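## Task

Scene 1: several yellow sponges sit on a shelf, each with a label on the shelf edge directly beneath it. Find the one whose label reads T32 and set it on the desk. It must rest there by itself when the scene ends, not held up by the robot, and the robot must not tip over or be left leaning.

## Robot and tools

ROBOT. TidyBot++: a wheeled base 0.54 m long, 0.50 m wide and 0.38 m tall, carrying one seven-joint arm with a two-finger gripper. The shoulder sits 0.12 m ahead of the base centre and 0.68 m up. Two cameras: base_camera, fixed on the base and looking forward and down, and wrist_camera, which looks along the hand. The arm begins folded with the hand pointing down, poking up to 0.08 m past the base front. A downward-pointing hand reaches at most about 0.94 m above the floor, and only when close to the base. Loose objects may occasionally get nudged by something else.

FRAMES. Base frame: origin on the floor below the base centre, x forward, y left, z up. hand_pose is reported in this frame and marks the point between the finger pads; its z axis runs out along the fingers and its y axis is the closing direction. The odometry frame is the base frame as it was when the scene began. Heading is positive to the left, from -3.142 to 3.142; odometry counts wheel turns, so slipping looks like travel and drift of a few centimetres and degrees builds up.

execute_actions. Argument actions: a list holding one action or none (none just reports state and images). An action can contain:
- base: exactly one key, each a relative move from where the base last measured itself. translate_m: metres straight ahead (negative = backward), -2 to 2. strafe_m: metres sideways, left positive, -2 to 2. rotate_rad: radians of turn in place, counter-clockwise seen from above positive, -6.3 to 6.3. A move needing more than 8.667 s at its top speed is refused.
- joints: absolute targets keyed by name, radians. joint_1_rad (whole arm about vertical; positive turns it clockwise from above, opposite to rotate_rad), any angle. joint_2_rad shoulder, -2.249 to 2.249. joint_3_rad upper-arm roll, any angle. joint_4_rad elbow, -2.579 to 2.579. joint_5_rad forearm roll, any angle. joint_6_rad wrist, -2.099 to 2.099. joint_7_rad hand roll, any angle; with the hand down, positive is counter-clockwise from above, and at 1.57 the fingers open toward the robot's left and right. gripper_pos: 0 fully open (about 85 mm gap) to 1 fully closed; gap roughly 85 x (1 - gripper_pos) mm. Unbounded joints take the shorter way, so turn them in steps under half a revolution. Tolerances for done: 0.039 for joints 1-4, 0.056 for 5-7, 0.03 for the gripper.
- speeds: optional lower top speeds for this action only: translate_m and strafe_m 0.05 to 0.5 m/s, rotate_rad 0.1 to 1.57 rad/s (the top is the default).
All motions in an action start together. An action is capped at 15 s. Unknown keys or out-of-range numbers make the whole call refused with no motion. Anything you omit may still push toward its earlier target. cameras: list of base_camera, wrist_camera or all; omitted, null or all gives both; [] gives none.

ARM GEOMETRY. With joint_1_rad 0, joint_3_rad 3.14 and joint_5_rad 0 the arm moves in the vertical plane along base x. Segment tilts from vertical (forward positive): upper arm (0.42 m) = joint_2_rad; forearm (0.31 m) = joint_2_rad - joint_4_rad; hand (0.31 m to the hand point) = that minus joint_6_rad. Hand point offset from the shoulder: forward = sum of length x sin(tilt), up = sum of length x cos(tilt). Closed fingertips reach about 20 mm beyond the hand point.

wait: seconds 0 to 10; commands nothing new and returns state and images. zoom_image: camera (base_camera or wrist_camera) and region [x0, y0, x1, y1] in pixels of that camera's latest image, top-left origin, at most 504 by 504; useful for reading shelf labels. read_manual: optional section, only "licences"; moves nothing. finished_scene: scene (1 or 2); ends that scene for good and reports success, so call it only once the object sits on the desk unassisted and the gripper has let go.

RESULTS. base_status and joint_status tell how each motion ended: done (for the base, wheels turned the full amount, possibly slipping); off_target (stopped short, may still be pushing); contact_stop or time_out (target dropped, holding where it stopped). A blocked base can show done after stopping well short. "joint command not followed" with a cause line means a self-collision check withheld the arm targets (the gripper still moves); not_followed joints may be retried later. Nothing prevents the arm striking the base. Gripper at 1 reporting done means it holds nothing; off_target means something is between the fingers at the shown reading. motor_effort gives percent of maximum with the peak in brackets; base_tilt in degrees; a Motor temperatures line per joint. ARM HIT means a hard collision with the base or the arm itself. If a stop is reported, the remaining calls in that reply do not run.

CORRECTIONS. Friction and load leave the hand a centimetre or more off target, more when stretched out or holding something. To fix it, send each joint its previous command plus (wanted angle minus read angle). While holding a load, never command the angle currently read. Trust camera images over hand_pose.

AVOID. Dropping, slamming or shoving objects hard. Driving the base while the arm is caught above about 0.8 m, or pushing sideways on a raised hand: the robot can tip; pulling the arm back or backing off rights it. Torque faults (joints 1-4 limit 104.5 N m, warn 56.7; joints 5-7 limit 51.3, warn 29.4) freeze the arm for 10 s. Motors warn at 60 °C and fault at 75 °C, letting the arm sink, so avoid holding loads for long.

Each tool is called after "Emit:" as a command line: name --argument value for each argument, lists and objects as JSON in quotes; but a table of rows of numbers goes row by row, as --pt "numbers of a row", without its own name.

## Session

Emit:
execute_actions --actions '[]'

Scene clock: 0.00 s.
Motor temperatures (°C, as the motors report them): [31 27 28 27 37 35 34]
base_odometry: x=+0.000 y=+0.000 heading=+0.000 (m, m, rad; odometry frame)
base_tilt: forward=+0.3 right=+0.0 (deg)
base_status: not commanded
joint_positions: joint_1_rad=+0.001 joint_2_rad=-0.294 joint_3_rad=+3.135 joint_4_rad=-2.526 joint_5_rad=-0.027 joint_6_rad=-0.819 joint_7_rad=+1.563 gripper_pos=+0.000
joint_status: not commanded
motor_effort: joint_1_rad=+1 joint_2_rad=-1 joint_3_rad=+1 joint_4_rad=+13 joint_5_rad=-1 joint_6_rad=+1 joint_7_rad=+0 (%)
hand_pose: x=+0.2730 y=+0.0080 z=+0.5814 quat_wxyz=(-0.010, +0.999, -0.010, +0.045) (m; base frame)
pictures: base_camera, wrist_camera
Images, in order (width x height): base_camera 644x364, wrist_camera 644x476.

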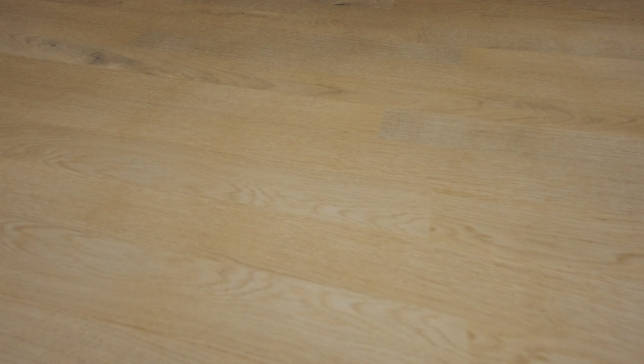

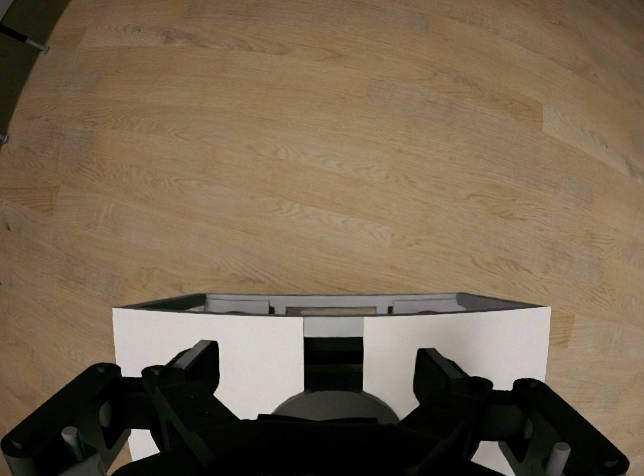

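Emit:
execute_actions --actions '[{"joints":{"joint_6_rad":0.45}}]' --cameras '["wrist_camera"]'

Scene clock: 4.37 s.
Motor temperatures (°C, as the motors report them): [31 27 28 27 37 35 34]
base_odometry: x=+0.000 y=+0.000 heading=+0.000 (m, m, rad; odometry frame)
base_tilt: forward=+0.2 right=+0.0 (deg)
base_status: not commanded
joint_positions: joint_1_rad=+0.001 joint_2_rad=-0.294 joint_3_rad=+3.135 joint_4_rad=-2.526 joint_5_rad=-0.027 joint_6_rad=+0.442 joint_7_rad=+1.563 gripper_pos=+0.000
joint_status: all done
motor_effort: joint_1_rad=+1(0) joint_2_rad=-7(7) joint_3_rad=+1(0) joint_4_rad=+17(17) joint_5_rad=-1(1) joint_6_rad=+8(9) joint_7_rad=+0(0) (%)
hand_pose: x=+0.5490 y=+0.0004 z=+0.8239 quat_wxyz=(-0.007, +0.780, -0.013, +0.626) (m; base frame)
pictures: wrist_camera
camera_calibration (this result's frames):
wrist_camera: T_world_to_cam=[[-0.0222328, -0.999752, 0.00148221, 0.0117855], [-0.254729, 0.00423107, -0.967003, 0.98849], [0.966757, -0.0218767, -0.254759, -0.187056], [0, 0, 0, 1]] pos_world=[0.432896, 0.00350801, 0.908201]
Images, in order (width x height): wrist_camera 644x476.

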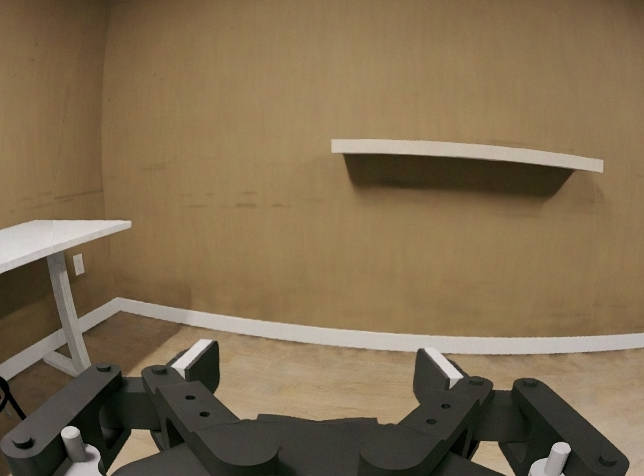

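Emit:
execute_actions --actions '[{"joints":{"joint_1_rad":1.5}}]' --cameras '["wrist_camera"]'

Emit:
execute_actions --actions '[{"joints":{"joint_1_rad":3.0}}]' --cameras '["wrist_camera"]'

Scene clock: 9.93 s.
Motor temperatures (°C, as the motors report them): [31 27 28 27 37 35 34]
base_odometry: x=+0.000 y=+0.000 heading=+0.000 (m, m, rad; odometry frame)
base_tilt: forward=+0.2 right=+0.0 (deg)
base_status: not commanded
joint_positions: joint_1_rad=+1.478 joint_2_rad=-0.294 joint_3_rad=+3.135 joint_4_rad=-2.526 joint_5_rad=-0.027 joint_6_rad=+0.442 joint_7_rad=+1.563 gripper_pos=+0.000
joint_status: all done
motor_effort: joint_1_rad=+0(1) joint_2_rad=-7(7) joint_3_rad=+0(1) joint_4_rad=+17(17) joint_5_rad=-1(0) joint_6_rad=+9(9) joint_7_rad=+1(0) (%)
hand_pose: x=+0.1594 y=-0.4281 z=+0.8239 quat_wxyz=(+0.416, +0.568, -0.535, +0.467) (m; base frame)
pictures: wrist_camera
camera_calibration (this result's frames):
wrist_camera: T_world_to_cam=[[-0.99747, -0.071074, 0.00148215, 0.127839], [-0.0195364, 0.254014, -0.967003, 0.960502], [0.0683523, -0.964586, -0.254759, -0.0801457], [0, 0, 0, 1]] pos_world=[0.151758, -0.312202, 0.908201]
Images, in order (width x height): wrist_camera 644x476.

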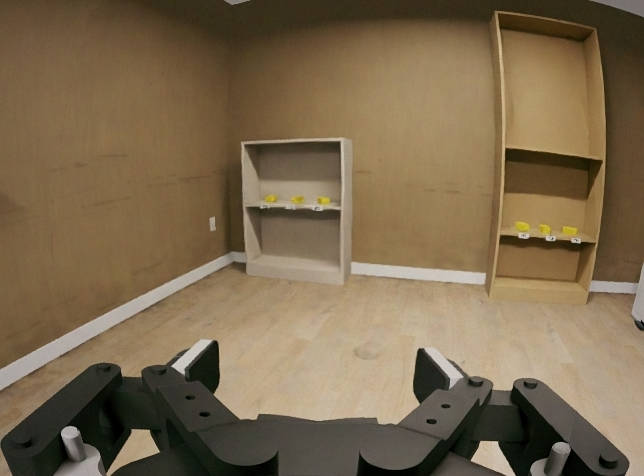

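Scene clock: 12.67 s.
Motor temperatures (°C, as the motors report them): [31 27 28 27 37 35 34]
base_odometry: x=+0.000 y=+0.000 heading=+0.000 (m, m, rad; odometry frame)
base_tilt: forward=+0.3 right=+0.0 (deg)
base_status: not commanded
joint_positions: joint_1_rad=+2.978 joint_2_rad=-0.294 joint_3_rad=+3.135 joint_4_rad=-2.526 joint_5_rad=-0.027 joint_6_rad=+0.442 joint_7_rad=+1.563 gripper_pos=+0.000
joint_status: all done
motor_effort: joint_1_rad=+0(0) joint_2_rad=-7(6) joint_3_rad=+1(2) joint_4_rad=+17(17) joint_5_rad=+0(1) joint_6_rad=+8(9) joint_7_rad=+0(0) (%)
hand_pose: x=-0.3051 y=-0.0706 z=+0.8239 quat_wxyz=(+0.623, +0.051, -0.778, +0.058) (m; base frame)
pictures: wrist_camera
camera_calibration (this result's frames):
wrist_camera: T_world_to_cam=[[-0.141454, 0.989944, 0.00148189, 0.025973], [0.251995, 0.0374553, -0.967003, 0.928189], [-0.957334, -0.136413, -0.254759, 0.041911], [0, 0, 0, 1]] pos_world=[-0.190103, -0.0547603, 0.908201]
Images, in order (width x height): wrist_camera 644x476.

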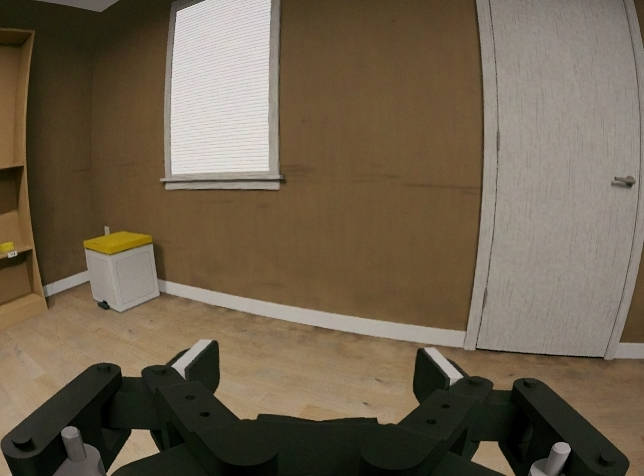

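Emit:
execute_actions --actions '[{"base":{"rotate_rad":-1.79},"joints":{"joint_1_rad":0.0}}]' --cameras '[]'

Emit:
execute_actions --actions '[{"base":{"translate_m":1.0}}]'

Scene clock: 29.03 s.
Motor temperatures (°C, as the motors report them): [31 27 28 27 37 35 34]
base_odometry: x=+0.000 y=+0.000 heading=-1.789 (m, m, rad; odometry frame)
base_tilt: forward=+0.3 right=+0.0 (deg)
base_status: done
joint_positions: joint_1_rad=+0.022 joint_2_rad=-0.294 joint_3_rad=+3.135 joint_4_rad=-2.526 joint_5_rad=-0.027 joint_6_rad=+0.442 joint_7_rad=+1.563 gripper_pos=+0.000
joint_status: all done
motor_effort: joint_1_rad=+0(1) joint_2_rad=-7(7) joint_3_rad=+0(1) joint_4_rad=+17(17) joint_5_rad=-1(0) joint_6_rad=+10(9) joint_7_rad=+1(1) (%)
hand_pose: x=+0.5489 y=-0.0086 z=+0.8239 quat_wxyz=(+0.000, +0.780, -0.022, +0.626) (m; base frame)
pictures: none
No camera images: the call's "cameras" was empty. Leave "cameras" out to get every camera's image.

Scene clock: 32.37 s.
Motor temperatures (°C, as the motors report them): [31 27 28 27 37 35 34]
base_odometry: x=-0.218 y=-0.976 heading=-1.790 (m, m, rad; odometry frame)
base_tilt: forward=+0.2 right=+0.0 (deg)
base_status: done
joint_positions: joint_1_rad=+0.022 joint_2_rad=-0.294 joint_3_rad=+3.135 joint_4_rad=-2.526 joint_5_rad=-0.027 joint_6_rad=+0.442 joint_7_rad=+1.563 gripper_pos=+0.000
joint_status: not commanded
motor_effort: joint_1_rad=+1(0) joint_2_rad=-6(9) joint_3_rad=+1(0) joint_4_rad=+17(17) joint_5_rad=+0(0) joint_6_rad=+9(10) joint_7_rad=+0(0) (%)
hand_pose: x=+0.5489 y=-0.0086 z=+0.8239 quat_wxyz=(+0.000, +0.780, -0.022, +0.626) (m; base frame)
pictures: base_camera, wrist_camera
camera_calibration (this result's frames):
wrist_camera: T_world_to_cam=[[-0.0430005, -0.999074, 0.00148131, 0.0142575], [-0.254551, 0.00952218, -0.967013, 0.988475], [0.966103, -0.0419591, -0.254724, -0.187002], [0, 0, 0, 1]] pos_world=[0.432893, -0.00301457, 0.908212]
Images, in order (width x height): base_camera 644x364, wrist_camera 644x476.

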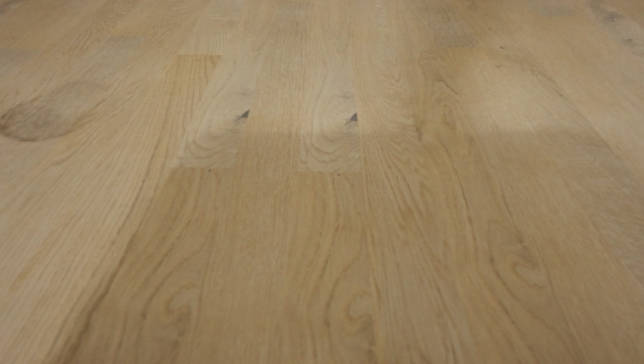

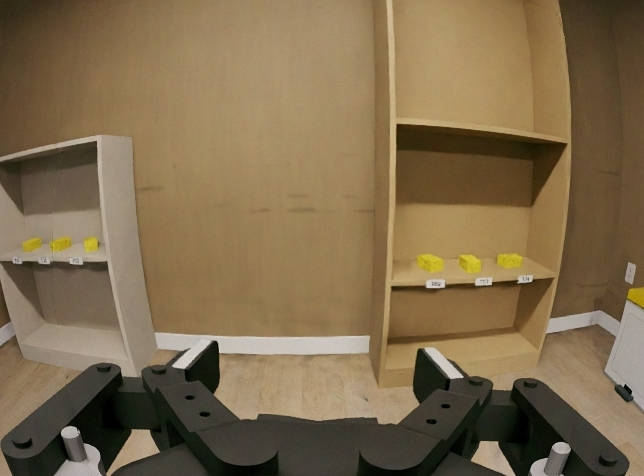

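Emit:
zoom_image --camera "wrist_camera" --region '[390, 240, 560, 300]'

Emit:
zoom_image --camera "wrist_camera" --region '[0, 225, 120, 275]'

Region (390, 240, 560, 300) of wrist_camera's 644x476 image, scaled by 2.965; it fills the top 178 rows of this view, and the rest is white.

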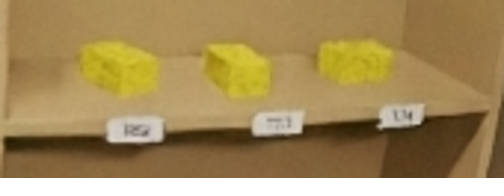

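Region (0, 225, 120, 275) of wrist_camera's 644x476 image, scaled by 4.200; it fills the top 210 rows of this view, and the rest is white.

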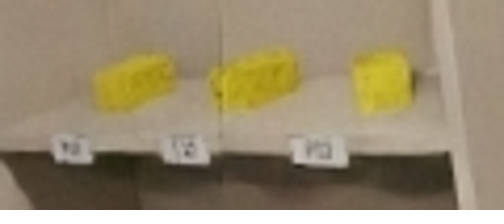

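Emit:
execute_actions --actions '[{"base":{"translate_m":0.45},"joints":{"joint_1_rad":0.55,"joint_6_rad":0.25}}]' --cameras '["wrist_camera"]'

Scene clock: 40.53 s.
Motor temperatures (°C, as the motors report them): [31 27 28 27 37 35 34]
base_odometry: x=-0.316 y=-1.416 heading=-1.790 (m, m, rad; odometry frame)
base_tilt: forward=+0.3 right=+0.0 (deg)
base_status: done
joint_positions: joint_1_rad=+0.527 joint_2_rad=-0.294 joint_3_rad=+3.135 joint_4_rad=-2.526 joint_5_rad=-0.027 joint_6_rad=+0.281 joint_7_rad=+1.563 gripper_pos=+0.000
joint_status: all done
motor_effort: joint_1_rad=+0(0) joint_2_rad=-6(8) joint_3_rad=+1(2) joint_4_rad=+16(18) joint_5_rad=-1(0) joint_6_rad=+9(9) joint_7_rad=+1(1) (%)
hand_pose: x=+0.4787 y=-0.2073 z=+0.7761 quat_wxyz=(+0.139, +0.796, -0.228, +0.543) (m; base frame)
pictures: wrist_camera
camera_calibration (this result's frames):
wrist_camera: T_world_to_cam=[[-0.518523, -0.855059, 0.00301012, 0.069046], [-0.349093, 0.20848, -0.913603, 0.971258], [0.780556, -0.474775, -0.406597, -0.0228216], [0, 0, 0, 1]] pos_world=[0.392675, -0.154285, 0.877857]
Images, in order (width x height): wrist_camera 644x476.

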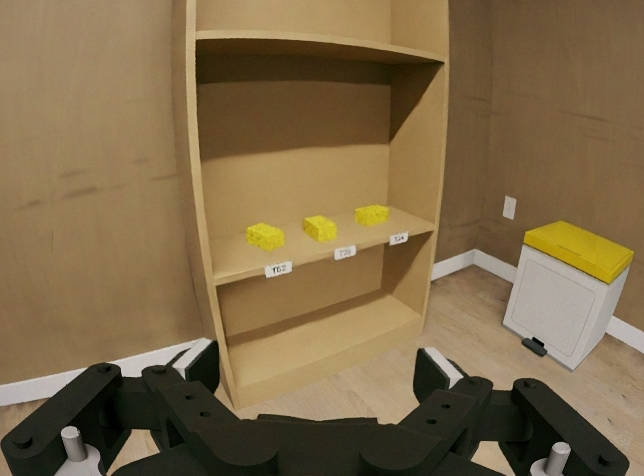

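Emit:
zoom_image --camera "wrist_camera" --region '[240, 195, 420, 285]'

Region (240, 195, 420, 285) of wrist_camera's 644x476 image, scaled by 2.800.

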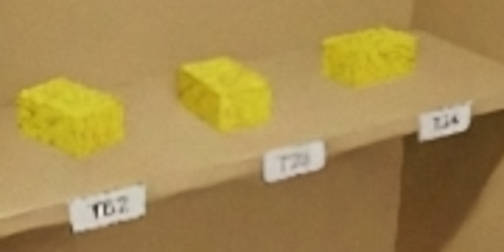

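Emit:
execute_actions --actions '[{"base":{"strafe_m":1.12},"joints":{"joint_1_rad":-0.02}}]'

Scene clock: 52.37 s.
Motor temperatures (°C, as the motors report them): [31 27 28 28 37 35 34]
base_odometry: x=+0.777 y=-1.660 heading=-1.790 (m, m, rad; odometry frame)
base_tilt: forward=+0.2 right=-0.1 (deg)
base_status: done
joint_positions: joint_1_rad=+0.001 joint_2_rad=-0.294 joint_3_rad=+3.135 joint_4_rad=-2.526 joint_5_rad=-0.027 joint_6_rad=+0.281 joint_7_rad=+1.563 gripper_pos=+0.000
joint_status: all done
motor_effort: joint_1_rad=+0(0) joint_2_rad=-7(8) joint_3_rad=+0(2) joint_4_rad=+16(17) joint_5_rad=+0(0) joint_6_rad=+8(9) joint_7_rad=+0(1) (%)
hand_pose: x=+0.5342 y=+0.0012 z=+0.7760 quat_wxyz=(-0.007, +0.828, -0.013, +0.561) (m; base frame)
pictures: base_camera, wrist_camera
camera_calibration (this result's frames):
wrist_camera: T_world_to_cam=[[-0.0192212, -0.999811, 0.00301263, 0.00962602], [-0.406859, 0.00506931, -0.913477, 0.978055], [0.913289, -0.0187838, -0.40688, -0.0383486], [0, 0, 0, 1]] pos_world=[0.433139, 0.0039458, 0.877798]
Images, in order (width x height): base_camera 644x364, wrist_camera 644x476.

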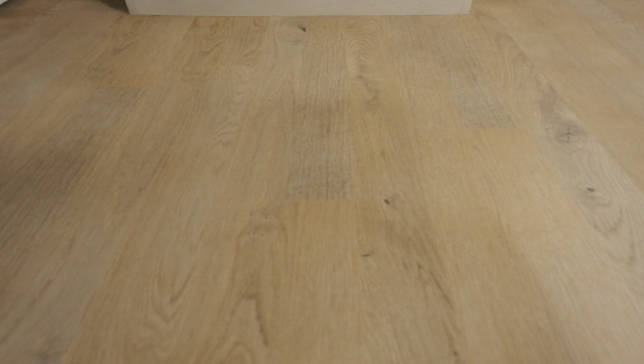

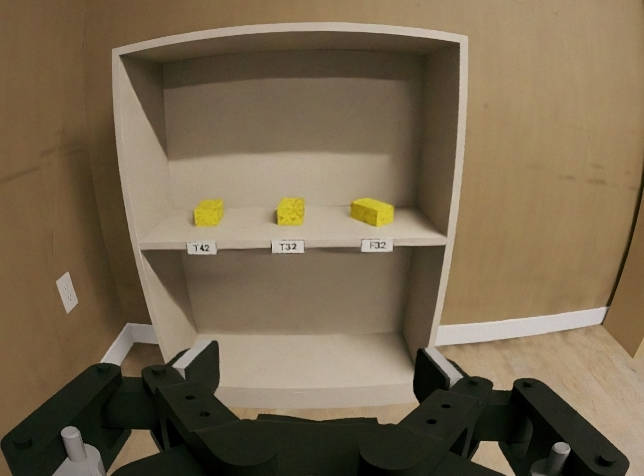

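Emit:
zoom_image --camera "wrist_camera" --region '[180, 180, 400, 265]'

Region (180, 180, 400, 265) of wrist_camera's 644x476 image, scaled by 2.291; it fills the top 195 rows of this view, and the rest is white.

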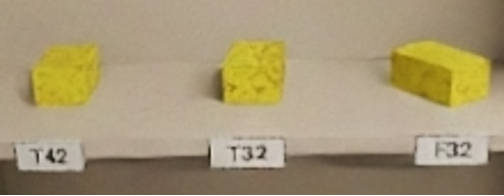

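Emit:
execute_actions --actions '[{"base":{"translate_m":0.45},"joints":{"joint_2_rad":0.19,"joint_4_rad":-2.155,"joint_6_rad":0.02,"joint_5_rad":0.02,"joint_3_rad":3.15}}]' --cameras '[]'

Emit:
execute_actions --actions '[{"base":{"strafe_m":0.065}}]'

Scene clock: 74.60 s.
Motor temperatures (°C, as the motors report them): [31 27 28 28 37 35 34]
base_odometry: x=+0.679 y=-2.100 heading=-1.790 (m, m, rad; odometry frame)
base_tilt: forward=+0.3 right=+0.0 (deg)
base_status: done
joint_positions: joint_1_rad=+0.001 joint_2_rad=+0.185 joint_3_rad=+3.135 joint_4_rad=-2.168 joint_5_rad=-0.019 joint_6_rad=+0.051 joint_7_rad=+1.563 gripper_pos=+0.000
joint_status: all done
motor_effort: joint_1_rad=+0(0) joint_2_rad=-23(26) joint_3_rad=+0(1) joint_4_rad=+14(17) joint_5_rad=+0(0) joint_6_rad=+8(9) joint_7_rad=+0(1) (%)
hand_pose: x=+0.6509 y=+0.0038 z=+0.6658 quat_wxyz=(-0.007, +0.913, -0.010, +0.407) (m; base frame)
pictures: none
No camera images: the call's "cameras" was empty. Leave "cameras" out to get every camera's image.

Scene clock: 75.67 s.
Motor temperatures (°C, as the motors report them): [31 27 28 28 37 35 34]
base_odometry: x=+0.743 y=-2.114 heading=-1.790 (m, m, rad; odometry frame)
base_tilt: forward=+0.3 right=+0.0 (deg)
base_status: done
joint_positions: joint_1_rad=-0.008 joint_2_rad=+0.185 joint_3_rad=+3.136 joint_4_rad=-2.168 joint_5_rad=-0.019 joint_6_rad=+0.050 joint_7_rad=+1.563 gripper_pos=+0.000
joint_status: not commanded
motor_effort: joint_1_rad=+1(2) joint_2_rad=-23(24) joint_3_rad=+0(1) joint_4_rad=+14(15) joint_5_rad=+0(1) joint_6_rad=+8(7) joint_7_rad=+0(0) (%)
hand_pose: x=+0.6507 y=+0.0086 z=+0.6656 quat_wxyz=(-0.008, +0.913, -0.006, +0.407) (m; base frame)
pictures: base_camera, wrist_camera
camera_calibration (this result's frames):
wrist_camera: T_world_to_cam=[[0.00140613, -0.999957, 0.00917655, 0.00203197], [-0.696845, -0.00756143, -0.717182, 0.982784], [0.71722, -0.00538619, -0.696826, 0.130913], [0, 0, 0, 1]] pos_world=[0.590952, 0.0101683, 0.796039]
Images, in order (width x height): base_camera 644x364, wrist_camera 644x476.

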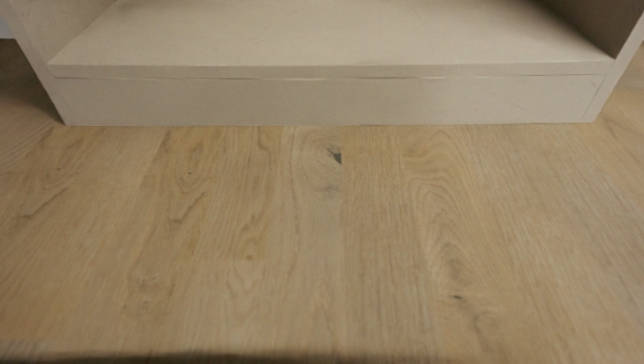

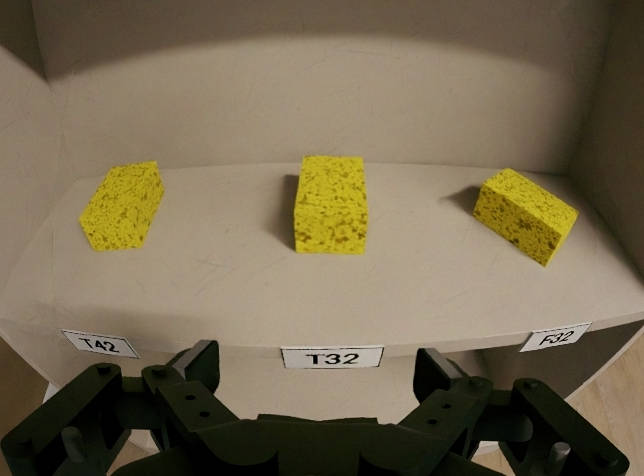

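Emit:
execute_actions --actions '[{"base":{"translate_m":0.21},"joints":{"joint_1_rad":0.03}}]' --cameras '["wrist_camera"]'

Scene clock: 87.77 s.
Motor temperatures (°C, as the motors report them): [31 27 28 28 37 35 34]
base_odometry: x=+0.698 y=-2.319 heading=-1.789 (m, m, rad; odometry frame)
base_tilt: forward=+0.3 right=+0.0 (deg)
base_status: done
joint_positions: joint_1_rad=+0.016 joint_2_rad=+0.186 joint_3_rad=+3.136 joint_4_rad=-2.165 joint_5_rad=-0.019 joint_6_rad=+0.049 joint_7_rad=+1.563 gripper_pos=+0.000
joint_status: all done
motor_effort: joint_1_rad=+0(0) joint_2_rad=-23(25) joint_3_rad=+0(1) joint_4_rad=+14(16) joint_5_rad=+0(1) joint_6_rad=+7(8) joint_7_rad=+0(0) (%)
hand_pose: x=+0.6518 y=-0.0044 z=+0.6664 quat_wxyz=(-0.003, +0.913, -0.017, +0.408) (m; base frame)
pictures: wrist_camera
camera_calibration (this result's frames):
wrist_camera: T_world_to_cam=[[-0.0229912, -0.999694, 0.00917808, 0.00494167], [-0.696113, 0.00941872, -0.71787, 0.984086], [0.717564, -0.0228937, -0.696117, 0.129857], [0, 0, 0, 1]] pos_world=[0.591968, -0.00135577, 0.796796]
Images, in order (width x height): wrist_camera 644x476.

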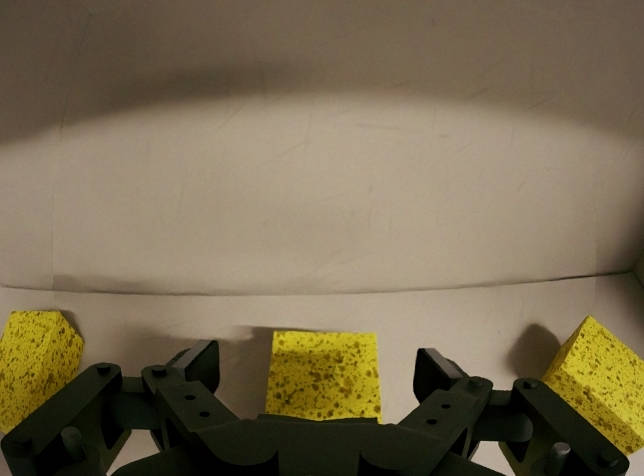

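Emit:
execute_actions --actions '[{"joints":{"joint_2_rad":0.31,"joint_4_rad":-2.313,"joint_6_rad":0.385}}]' --cameras '["wrist_camera"]'

Scene clock: 96.50 s.
Motor temperatures (°C, as the motors report them): [31 27 28 28 37 35 34]
base_odometry: x=+0.698 y=-2.319 heading=-1.789 (m, m, rad; odometry frame)
base_tilt: forward=+0.3 right=+0.0 (deg)
base_status: not commanded
joint_positions: joint_1_rad=+0.016 joint_2_rad=+0.295 joint_3_rad=+3.136 joint_4_rad=-2.301 joint_5_rad=-0.019 joint_6_rad=+0.356 joint_7_rad=+1.563 gripper_pos=+0.000
joint_status: all done
motor_effort: joint_1_rad=+0(0) joint_2_rad=-24(26) joint_3_rad=+0(0) joint_4_rad=+11(15) joint_5_rad=-1(1) joint_6_rad=+8(7) joint_7_rad=+0(0) (%)
hand_pose: x=+0.6487 y=-0.0061 z=+0.6227 quat_wxyz=(-0.001, +0.900, -0.018, +0.436) (m; base frame)
pictures: wrist_camera
camera_calibration (this result's frames):
wrist_camera: T_world_to_cam=[[-0.0274271, -0.99955, 0.0121318, 0.00460363], [-0.650046, 0.00861444, -0.759846, 0.946781], [0.7594, -0.0287266, -0.64999, 0.0457384], [0, 0, 0, 1]] pos_world=[0.580844, -0.00224053, 0.749082]
Images, in order (width x height): wrist_camera 644x476.

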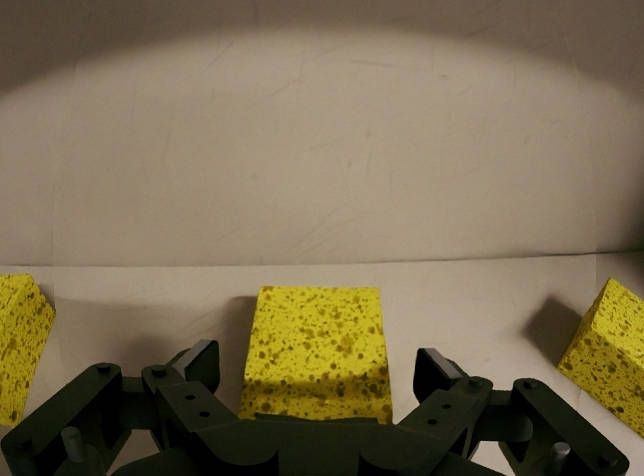

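Emit:
execute_actions --actions '[{"joints":{"joint_2_rad":0.377}}]' --cameras '["wrist_camera"]'

Scene clock: 99.07 s.
Motor temperatures (°C, as the motors report them): [31 27 28 28 37 35 34]
base_odometry: x=+0.698 y=-2.319 heading=-1.789 (m, m, rad; odometry frame)
base_tilt: forward=+0.3 right=+0.0 (deg)
base_status: not commanded
joint_positions: joint_1_rad=+0.016 joint_2_rad=+0.360 joint_3_rad=+3.136 joint_4_rad=-2.301 joint_5_rad=-0.019 joint_6_rad=+0.356 joint_7_rad=+1.563 gripper_pos=+0.000
joint_status: all done
motor_effort: joint_1_rad=+0(1) joint_2_rad=-25(27) joint_3_rad=+0(0) joint_4_rad=+10(12) joint_5_rad=-1(1) joint_6_rad=+8(7) joint_7_rad=+1(0) (%)
hand_pose: x=+0.6437 y=-0.0060 z=+0.5883 quat_wxyz=(-0.001, +0.914, -0.018, +0.406) (m; base frame)
pictures: wrist_camera
camera_calibration (this result's frames):
wrist_camera: T_world_to_cam=[[-0.0266125, -0.999563, 0.0128619, 0.0040089], [-0.698145, 0.00937571, -0.715895, 0.922539], [0.715462, -0.0280312, -0.698089, 0.0837618], [0, 0, 0, 1]] pos_world=[0.584244, -0.00229437, 0.718863]
Images, in order (width x height): wrist_camera 644x476.

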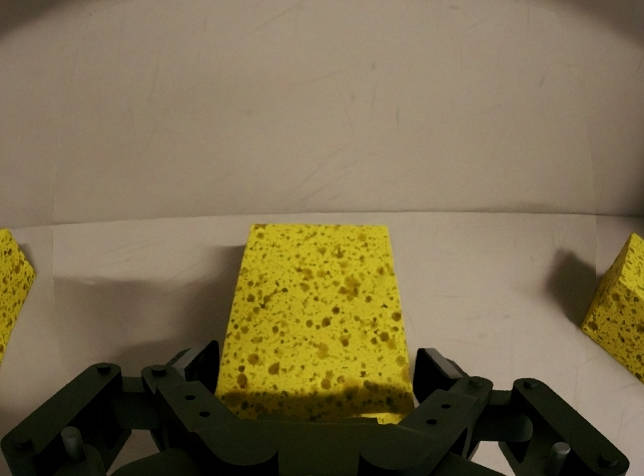

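Emit:
execute_actions --actions '[{"joints":{"gripper_pos":0.7}}]' --cameras '["wrist_camera"]'

Emit:
execute_actions --actions '[{"joints":{"joint_2_rad":0.25}}]' --cameras '["wrist_camera"]'

Scene clock: 103.63 s.
Motor temperatures (°C, as the motors report them): [31 27 28 28 37 35 34]
base_odometry: x=+0.698 y=-2.319 heading=-1.789 (m, m, rad; odometry frame)
base_tilt: forward=+0.3 right=-0.1 (deg)
base_status: not commanded
joint_positions: joint_1_rad=+0.016 joint_2_rad=+0.359 joint_3_rad=+3.136 joint_4_rad=-2.301 joint_5_rad=-0.019 joint_6_rad=+0.367 joint_7_rad=+1.563 gripper_pos=+0.377
joint_status: gripper_pos off_target (ended at +0.377, target +0.700)
motor_effort: joint_1_rad=+0(1) joint_2_rad=-22(24) joint_3_rad=+0(2) joint_4_rad=+9(10) joint_5_rad=-1(0) joint_6_rad=+5(7) joint_7_rad=+0(0) (%)
hand_pose: x=+0.6461 y=-0.0065 z=+0.5913 quat_wxyz=(-0.001, +0.911, -0.018, +0.412) (m; base frame)
pictures: wrist_camera
camera_calibration (this result's frames):
wrist_camera: T_world_to_cam=[[-0.0276728, -0.999532, 0.0130277, 0.00409807], [-0.689559, 0.00965239, -0.724165, 0.925698], [0.7237, -0.029023, -0.689504, 0.0737384], [0, 0, 0, 1]] pos_world=[0.585072, -0.00269894, 0.721147]
Images, in order (width x height): wrist_camera 644x476.

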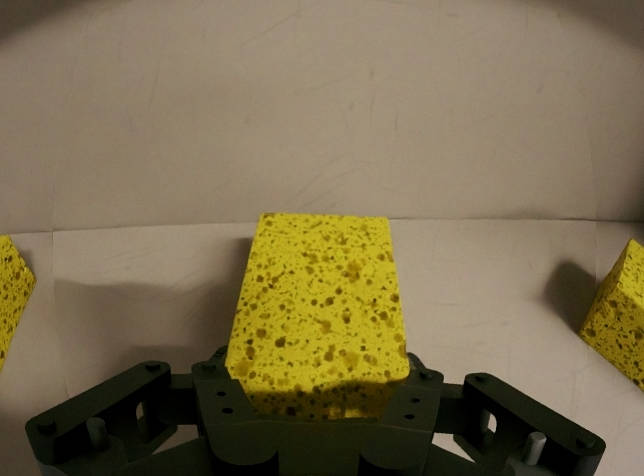

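Scene clock: 104.67 s.
Motor temperatures (°C, as the motors report them): [31 27 28 28 37 35 34]
base_odometry: x=+0.698 y=-2.319 heading=-1.789 (m, m, rad; odometry frame)
base_tilt: forward=+0.2 right=+0.0 (deg)
base_status: not commanded
joint_positions: joint_1_rad=+0.016 joint_2_rad=+0.266 joint_3_rad=+3.136 joint_4_rad=-2.303 joint_5_rad=-0.019 joint_6_rad=+0.367 joint_7_rad=+1.563 gripper_pos=+0.377
joint_status: all done
motor_effort: joint_1_rad=+0(0) joint_2_rad=-24(26) joint_3_rad=+0(1) joint_4_rad=+12(12) joint_5_rad=-1(0) joint_6_rad=+8(8) joint_7_rad=+1(0) (%)
hand_pose: x=+0.6514 y=-0.0066 z=+0.6401 quat_wxyz=(-0.001, +0.891, -0.018, +0.453) (m; base frame)
pictures: wrist_camera
camera_calibration (this result's frames):
wrist_camera: T_world_to_cam=[[-0.0288132, -0.999514, 0.0119292, 0.00496646], [-0.620454, 0.00852655, -0.784197, 0.958095], [0.783714, -0.0299968, -0.620397, 0.0202054], [0, 0, 0, 1]] pos_world=[0.578761, -0.00259911, 0.763811]
Images, in order (width x height): wrist_camera 644x476.

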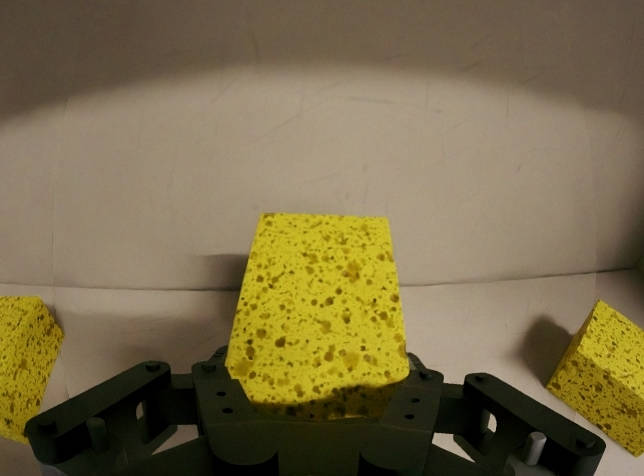

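Emit:
execute_actions --actions '[{"base":{"translate_m":-0.35}}]' --cameras '[]'

Emit:
execute_actions --actions '[{"base":{"translate_m":-1.75},"joints":{"joint_1_rad":3.1,"joint_2_rad":-0.1,"joint_4_rad":-2.0,"joint_6_rad":0.0}}]' --cameras '["wrist_camera"]'

Scene clock: 116.90 s.
Motor temperatures (°C, as the motors report them): [31 27 28 28 37 35 34]
base_odometry: x=+0.774 y=-1.977 heading=-1.789 (m, m, rad; odometry frame)
base_tilt: forward=+0.3 right=-0.1 (deg)
base_status: done
joint_positions: joint_1_rad=+0.017 joint_2_rad=+0.261 joint_3_rad=+3.137 joint_4_rad=-2.307 joint_5_rad=-0.017 joint_6_rad=+0.367 joint_7_rad=+1.563 gripper_pos=+0.377
joint_status: not commanded
motor_effort: joint_1_rad=+0(1) joint_2_rad=-24(26) joint_3_rad=+1(1) joint_4_rad=+12(13) joint_5_rad=-1(0) joint_6_rad=+9(9) joint_7_rad=+1(0) (%)
hand_pose: x=+0.6496 y=-0.0069 z=+0.6408 quat_wxyz=(-0.001, +0.891, -0.018, +0.453) (m; base frame)
pictures: none
No camera images: the call's "cameras" was empty. Leave "cameras" out to get every camera's image.

Scene clock: 121.87 s.
Motor temperatures (°C, as the motors report them): [31 27 28 28 37 35 34]
base_odometry: x=+1.154 y=-0.269 heading=-1.790 (m, m, rad; odometry frame)
base_tilt: forward=+0.2 right=+0.0 (deg)
base_status: done
joint_positions: joint_1_rad=+3.080 joint_2_rad=-0.076 joint_3_rad=+3.137 joint_4_rad=-2.017 joint_5_rad=-0.017 joint_6_rad=+0.030 joint_7_rad=+1.563 gripper_pos=+0.377
joint_status: all done
motor_effort: joint_1_rad=+0(2) joint_2_rad=-18(25) joint_3_rad=+1(1) joint_4_rad=+19(19) joint_5_rad=-1(1) joint_6_rad=+9(9) joint_7_rad=+1(1) (%)
hand_pose: x=-0.4342 y=-0.0378 z=+0.8839 quat_wxyz=(+0.577, +0.017, -0.816, +0.026) (m; base frame)
pictures: wrist_camera
camera_calibration (this result's frames):
wrist_camera: T_world_to_cam=[[-0.0511825, 0.99867, 0.00627554, 0.0104608], [0.36886, 0.024743, -0.929156, 1.03428], [-0.928075, -0.0452417, -0.369635, 0.0558097], [0, 0, 0, 1]] pos_world=[-0.329173, -0.0335131, 0.98157]
Images, in order (width x height): wrist_camera 644x476.

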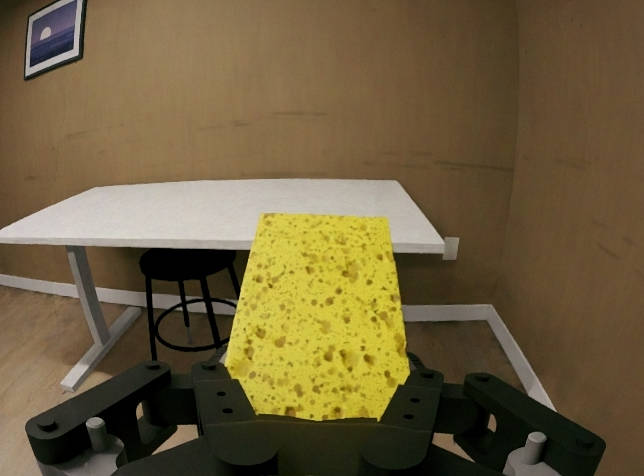

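Emit:
execute_actions --actions '[{"base":{"translate_m":-0.62},"joints":{"joint_2_rad":0.30,"joint_4_rad":-1.463,"joint_6_rad":-0.53},"speeds":{"translate_m":0.4}}]' --cameras '["wrist_camera"]'

Scene clock: 134.47 s.
Motor temperatures (°C, as the motors report them): [31 28 28 28 37 35 34]
base_odometry: x=+1.289 y=+0.337 heading=-1.790 (m, m, rad; odometry frame)
base_tilt: forward=+0.2 right=+0.0 (deg)
base_status: done
joint_positions: joint_1_rad=+3.080 joint_2_rad=+0.291 joint_3_rad=+3.137 joint_4_rad=-1.480 joint_5_rad=-0.017 joint_6_rad=-0.501 joint_7_rad=+1.563 gripper_pos=+0.377
joint_status: all done
motor_effort: joint_1_rad=+0(0) joint_2_rad=-30(35) joint_3_rad=+0(1) joint_4_rad=+19(20) joint_5_rad=-1(1) joint_6_rad=+8(9) joint_7_rad=+1(0) (%)
hand_pose: x=-0.5457 y=-0.0475 z=+0.8216 quat_wxyz=(+0.421, +0.021, -0.907, +0.023) (m; base frame)
pictures: wrist_camera
camera_calibration (this result's frames):
wrist_camera: T_world_to_cam=[[-0.0620516, 0.998059, 0.00535618, 0.00963172], [0.672889, 0.0457974, -0.738325, 1.02788], [-0.737137, -0.0422102, -0.674424, 0.2836], [0, 0, 0, 1]] pos_world=[-0.481998, -0.0447163, 0.950123]
Images, in order (width x height): wrist_camera 644x476.

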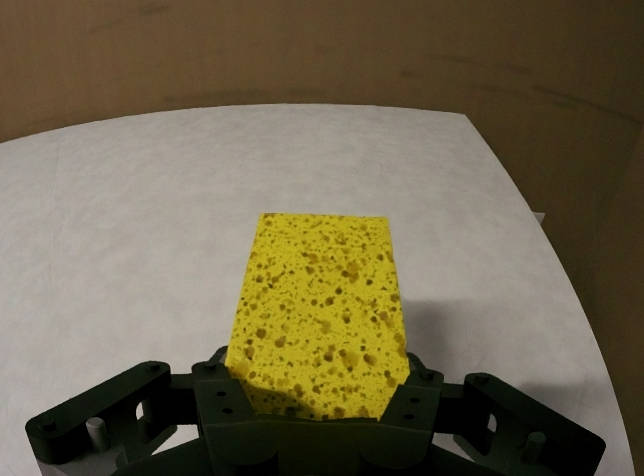

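Emit:
execute_actions --actions '[{"joints":{"joint_2_rad":0.425,"joint_6_rad":-0.37}}]' --cameras '["wrist_camera"]'

Scene clock: 142.37 s.
Motor temperatures (°C, as the motors report them): [31 28 28 28 37 35 34]
base_odometry: x=+1.289 y=+0.337 heading=-1.790 (m, m, rad; odometry frame)
base_tilt: forward=+0.2 right=+0.0 (deg)
base_status: not commanded
joint_positions: joint_1_rad=+3.080 joint_2_rad=+0.419 joint_3_rad=+3.137 joint_4_rad=-1.478 joint_5_rad=-0.017 joint_6_rad=-0.399 joint_7_rad=+1.563 gripper_pos=+0.377
joint_status: all done
motor_effort: joint_1_rad=+0(0) joint_2_rad=-36(40) joint_3_rad=+0(0) joint_4_rad=+18(19) joint_5_rad=-1(1) joint_6_rad=+7(8) joint_7_rad=+0(0) (%)
hand_pose: x=-0.5811 y=-0.0493 z=+0.7587 quat_wxyz=(+0.409, +0.020, -0.912, +0.022) (m; base frame)
pictures: wrist_camera
camera_calibration (this result's frames):
wrist_camera: T_world_to_cam=[[-0.0603301, 0.998164, 0.00534217, 0.0105203], [0.690856, 0.0456178, -0.721552, 1.003], [-0.720471, -0.0398406, -0.69234, 0.238386], [0, 0, 0, 1]] pos_world=[-0.520545, -0.0467583, 0.888707]
Images, in order (width x height): wrist_camera 644x476.

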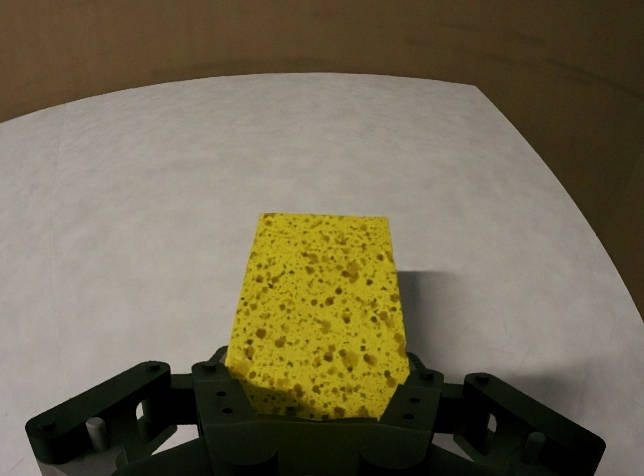

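No contact yet. Lowering further.

Emit:
execute_actions --actions '[{"joints":{"joint_2_rad":0.47,"joint_6_rad":-0.33}}]' --cameras '["wrist_camera"]'

Scene clock: 144.47 s.
Motor temperatures (°C, as the motors report them): [31 28 28 28 37 35 34]
base_odometry: x=+1.289 y=+0.337 heading=-1.790 (m, m, rad; odometry frame)
base_tilt: forward=+0.2 right=+0.0 (deg)
base_status: not commanded
joint_positions: joint_1_rad=+3.080 joint_2_rad=+0.452 joint_3_rad=+3.137 joint_4_rad=-1.478 joint_5_rad=-0.017 joint_6_rad=-0.360 joint_7_rad=+1.563 gripper_pos=+0.377
joint_status: all done
motor_effort: joint_1_rad=+0(1) joint_2_rad=-37(38) joint_3_rad=+0(0) joint_4_rad=+18(18) joint_5_rad=-1(1) joint_6_rad=+7(7) joint_7_rad=+1(0) (%)
hand_pose: x=-0.5915 y=-0.0497 z=+0.7447 quat_wxyz=(+0.412, +0.020, -0.910, +0.022) (m; base frame)
pictures: wrist_camera
camera_calibration (this result's frames):
wrist_camera: T_world_to_cam=[[-0.0595752, 0.998209, 0.00538974, 0.0108379], [0.68598, 0.044862, -0.726236, 1.00072], [-0.725177, -0.0395684, -0.687424, 0.214697], [0, 0, 0, 1]] pos_world=[-0.530133, -0.0472175, 0.874287]
Images, in order (width x height): wrist_camera 644x476.

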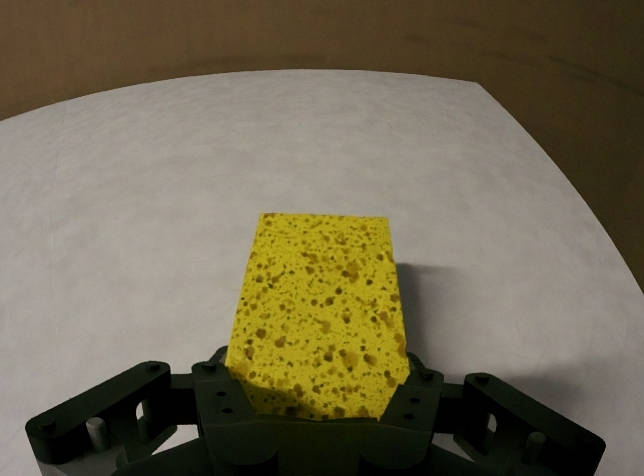

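Emit:
execute_actions --actions '[{"joints":{"joint_2_rad":0.505,"joint_6_rad":-0.30}}]' --cameras '["wrist_camera"]'

Scene clock: 147.07 s.
Motor temperatures (°C, as the motors report them): [31 28 28 28 37 35 34]
base_odometry: x=+1.289 y=+0.337 heading=-1.790 (m, m, rad; odometry frame)
base_tilt: forward=+0.2 right=+0.0 (deg)
base_status: not commanded
joint_positions: joint_1_rad=+3.080 joint_2_rad=+0.484 joint_3_rad=+3.137 joint_4_rad=-1.477 joint_5_rad=-0.017 joint_6_rad=-0.329 joint_7_rad=+1.563 gripper_pos=+0.377
joint_status: all done
motor_effort: joint_1_rad=+1(1) joint_2_rad=-38(39) joint_3_rad=+0(0) joint_4_rad=+18(18) joint_5_rad=-1(1) joint_6_rad=+8(7) joint_7_rad=+0(0) (%)
hand_pose: x=-0.5999 y=-0.0501 z=+0.7295 quat_wxyz=(+0.413, +0.020, -0.910, +0.022) (m; base frame)
pictures: wrist_camera
camera_calibration (this result's frames):
wrist_camera: T_world_to_cam=[[-0.0590337, 0.998241, 0.00550757, 0.0110223], [0.685911, 0.0445705, -0.72632, 0.995515], [-0.725287, -0.0390996, -0.687335, 0.198117], [0, 0, 0, 1]] pos_world=[-0.538492, -0.0476271, 0.859174]
Images, in order (width x height): wrist_camera 644x476.

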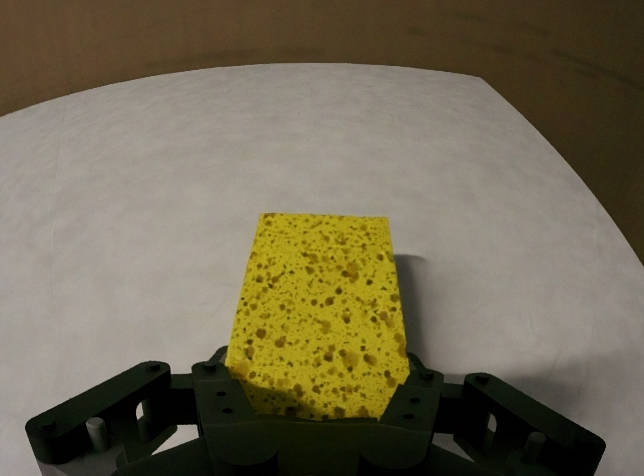

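Emit:
execute_actions --actions '[{"joints":{"joint_2_rad":0.54,"joint_6_rad":-0.27}}]' --cameras '["wrist_camera"]'

Scene clock: 150.40 s.
Motor temperatures (°C, as the motors report them): [31 28 28 28 37 35 34]
base_odometry: x=+1.289 y=+0.337 heading=-1.790 (m, m, rad; odometry frame)
base_tilt: forward=+0.3 right=+0.0 (deg)
base_status: not commanded
joint_positions: joint_1_rad=+3.080 joint_2_rad=+0.499 joint_3_rad=+3.137 joint_4_rad=-1.472 joint_5_rad=-0.017 joint_6_rad=-0.294 joint_7_rad=+1.563 gripper_pos=+0.377
joint_status: joint_2_rad off_target (ended at +0.499, target +0.540); the others done
motor_effort: joint_1_rad=+0(0) joint_2_rad=-36(38) joint_3_rad=+0(0) joint_4_rad=+16(18) joint_5_rad=-1(1) joint_6_rad=+6(6) joint_7_rad=+0(0) (%)
hand_pose: x=-0.6092 y=-0.0505 z=+0.7296 quat_wxyz=(+0.424, +0.019, -0.905, +0.022) (m; base frame)
pictures: wrist_camera
camera_calibration (this result's frames):
wrist_camera: T_world_to_cam=[[-0.0582635, 0.998286, 0.00550468, 0.0113523], [0.667745, 0.0430697, -0.743143, 1.0031], [-0.742106, -0.0396224, -0.66911, 0.167833], [0, 0, 0, 1]] pos_world=[-0.544601, -0.047886, 0.85768]
Images, in order (width x height): wrist_camera 644x476.

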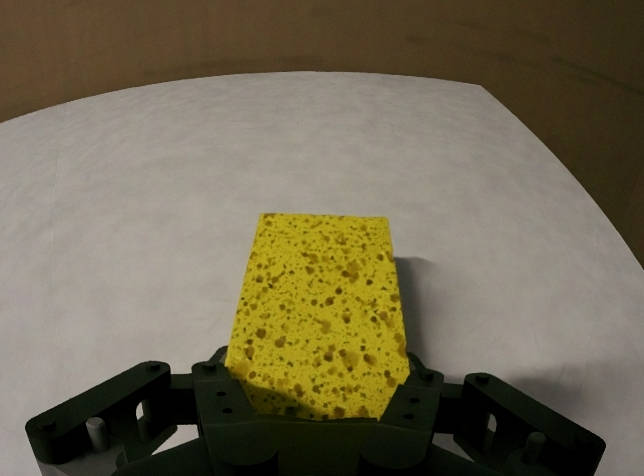

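Contact. Release and lift.

Emit:
execute_actions --actions '[{"joints":{"joint_2_rad":0.505,"gripper_pos":0.0}}]' --cameras '[]'

Emit:
execute_actions --actions '[{"joints":{"joint_2_rad":0.25,"joint_6_rad":-0.5}}]' --cameras '["wrist_camera"]'

Scene clock: 154.20 s.
Motor temperatures (°C, as the motors report them): [31 28 28 28 37 35 34]
base_odometry: x=+1.289 y=+0.337 heading=-1.790 (m, m, rad; odometry frame)
base_tilt: forward=+0.2 right=+0.0 (deg)
base_status: not commanded
joint_positions: joint_1_rad=+3.080 joint_2_rad=+0.498 joint_3_rad=+3.137 joint_4_rad=-1.472 joint_5_rad=-0.017 joint_6_rad=-0.294 joint_7_rad=+1.563 gripper_pos=+0.000
joint_status: all done
motor_effort: joint_1_rad=+0(0) joint_2_rad=-38(38) joint_3_rad=+0(0) joint_4_rad=+18(18) joint_5_rad=-1(1) joint_6_rad=+7(7) joint_7_rad=+0(0) (%)
hand_pose: x=-0.6092 y=-0.0505 z=+0.7299 quat_wxyz=(+0.424, +0.019, -0.905, +0.022) (m; base frame)
pictures: none
No camera images: the call's "cameras" was empty. Leave "cameras" out to get every camera's image.

Scene clock: 155.50 s.
Motor temperatures (°C, as the motors report them): [31 28 28 28 37 35 34]
base_odometry: x=+1.289 y=+0.337 heading=-1.790 (m, m, rad; odometry frame)
base_tilt: forward=+0.2 right=+0.0 (deg)
base_status: not commanded
joint_positions: joint_1_rad=+3.080 joint_2_rad=+0.249 joint_3_rad=+3.137 joint_4_rad=-1.472 joint_5_rad=-0.017 joint_6_rad=-0.468 joint_7_rad=+1.563 gripper_pos=+0.000
joint_status: all done
motor_effort: joint_1_rad=+0(0) joint_2_rad=-30(41) joint_3_rad=+0(1) joint_4_rad=+19(19) joint_5_rad=-1(1) joint_6_rad=+7(8) joint_7_rad=+1(0) (%)
hand_pose: x=-0.5475 y=-0.0475 z=+0.8623 quat_wxyz=(+0.458, +0.020, -0.888, +0.024) (m; base frame)
pictures: wrist_camera
camera_calibration (this result's frames):
wrist_camera: T_world_to_cam=[[-0.0610037, 0.998123, 0.00535237, 0.00984893], [0.609114, 0.0414751, -0.791998, 1.07034], [-0.790733, -0.0450546, -0.6105, 0.225103], [0, 0, 0, 1]] pos_world=[-0.473362, -0.044081, 0.985081]
Images, in order (width x height): wrist_camera 644x476.

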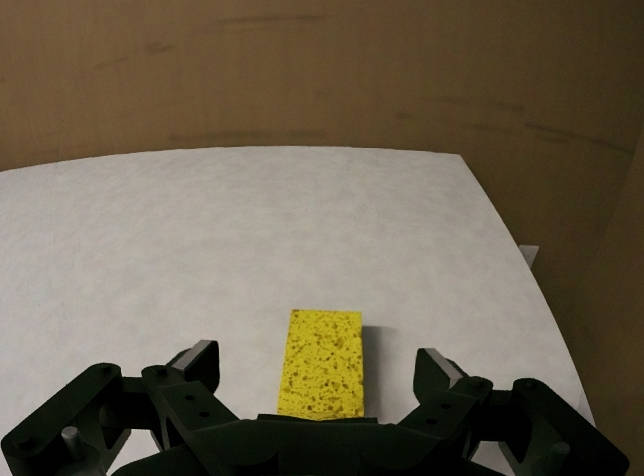

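Emit:
finished_scene --scene 1

The scene is finished: the task was done.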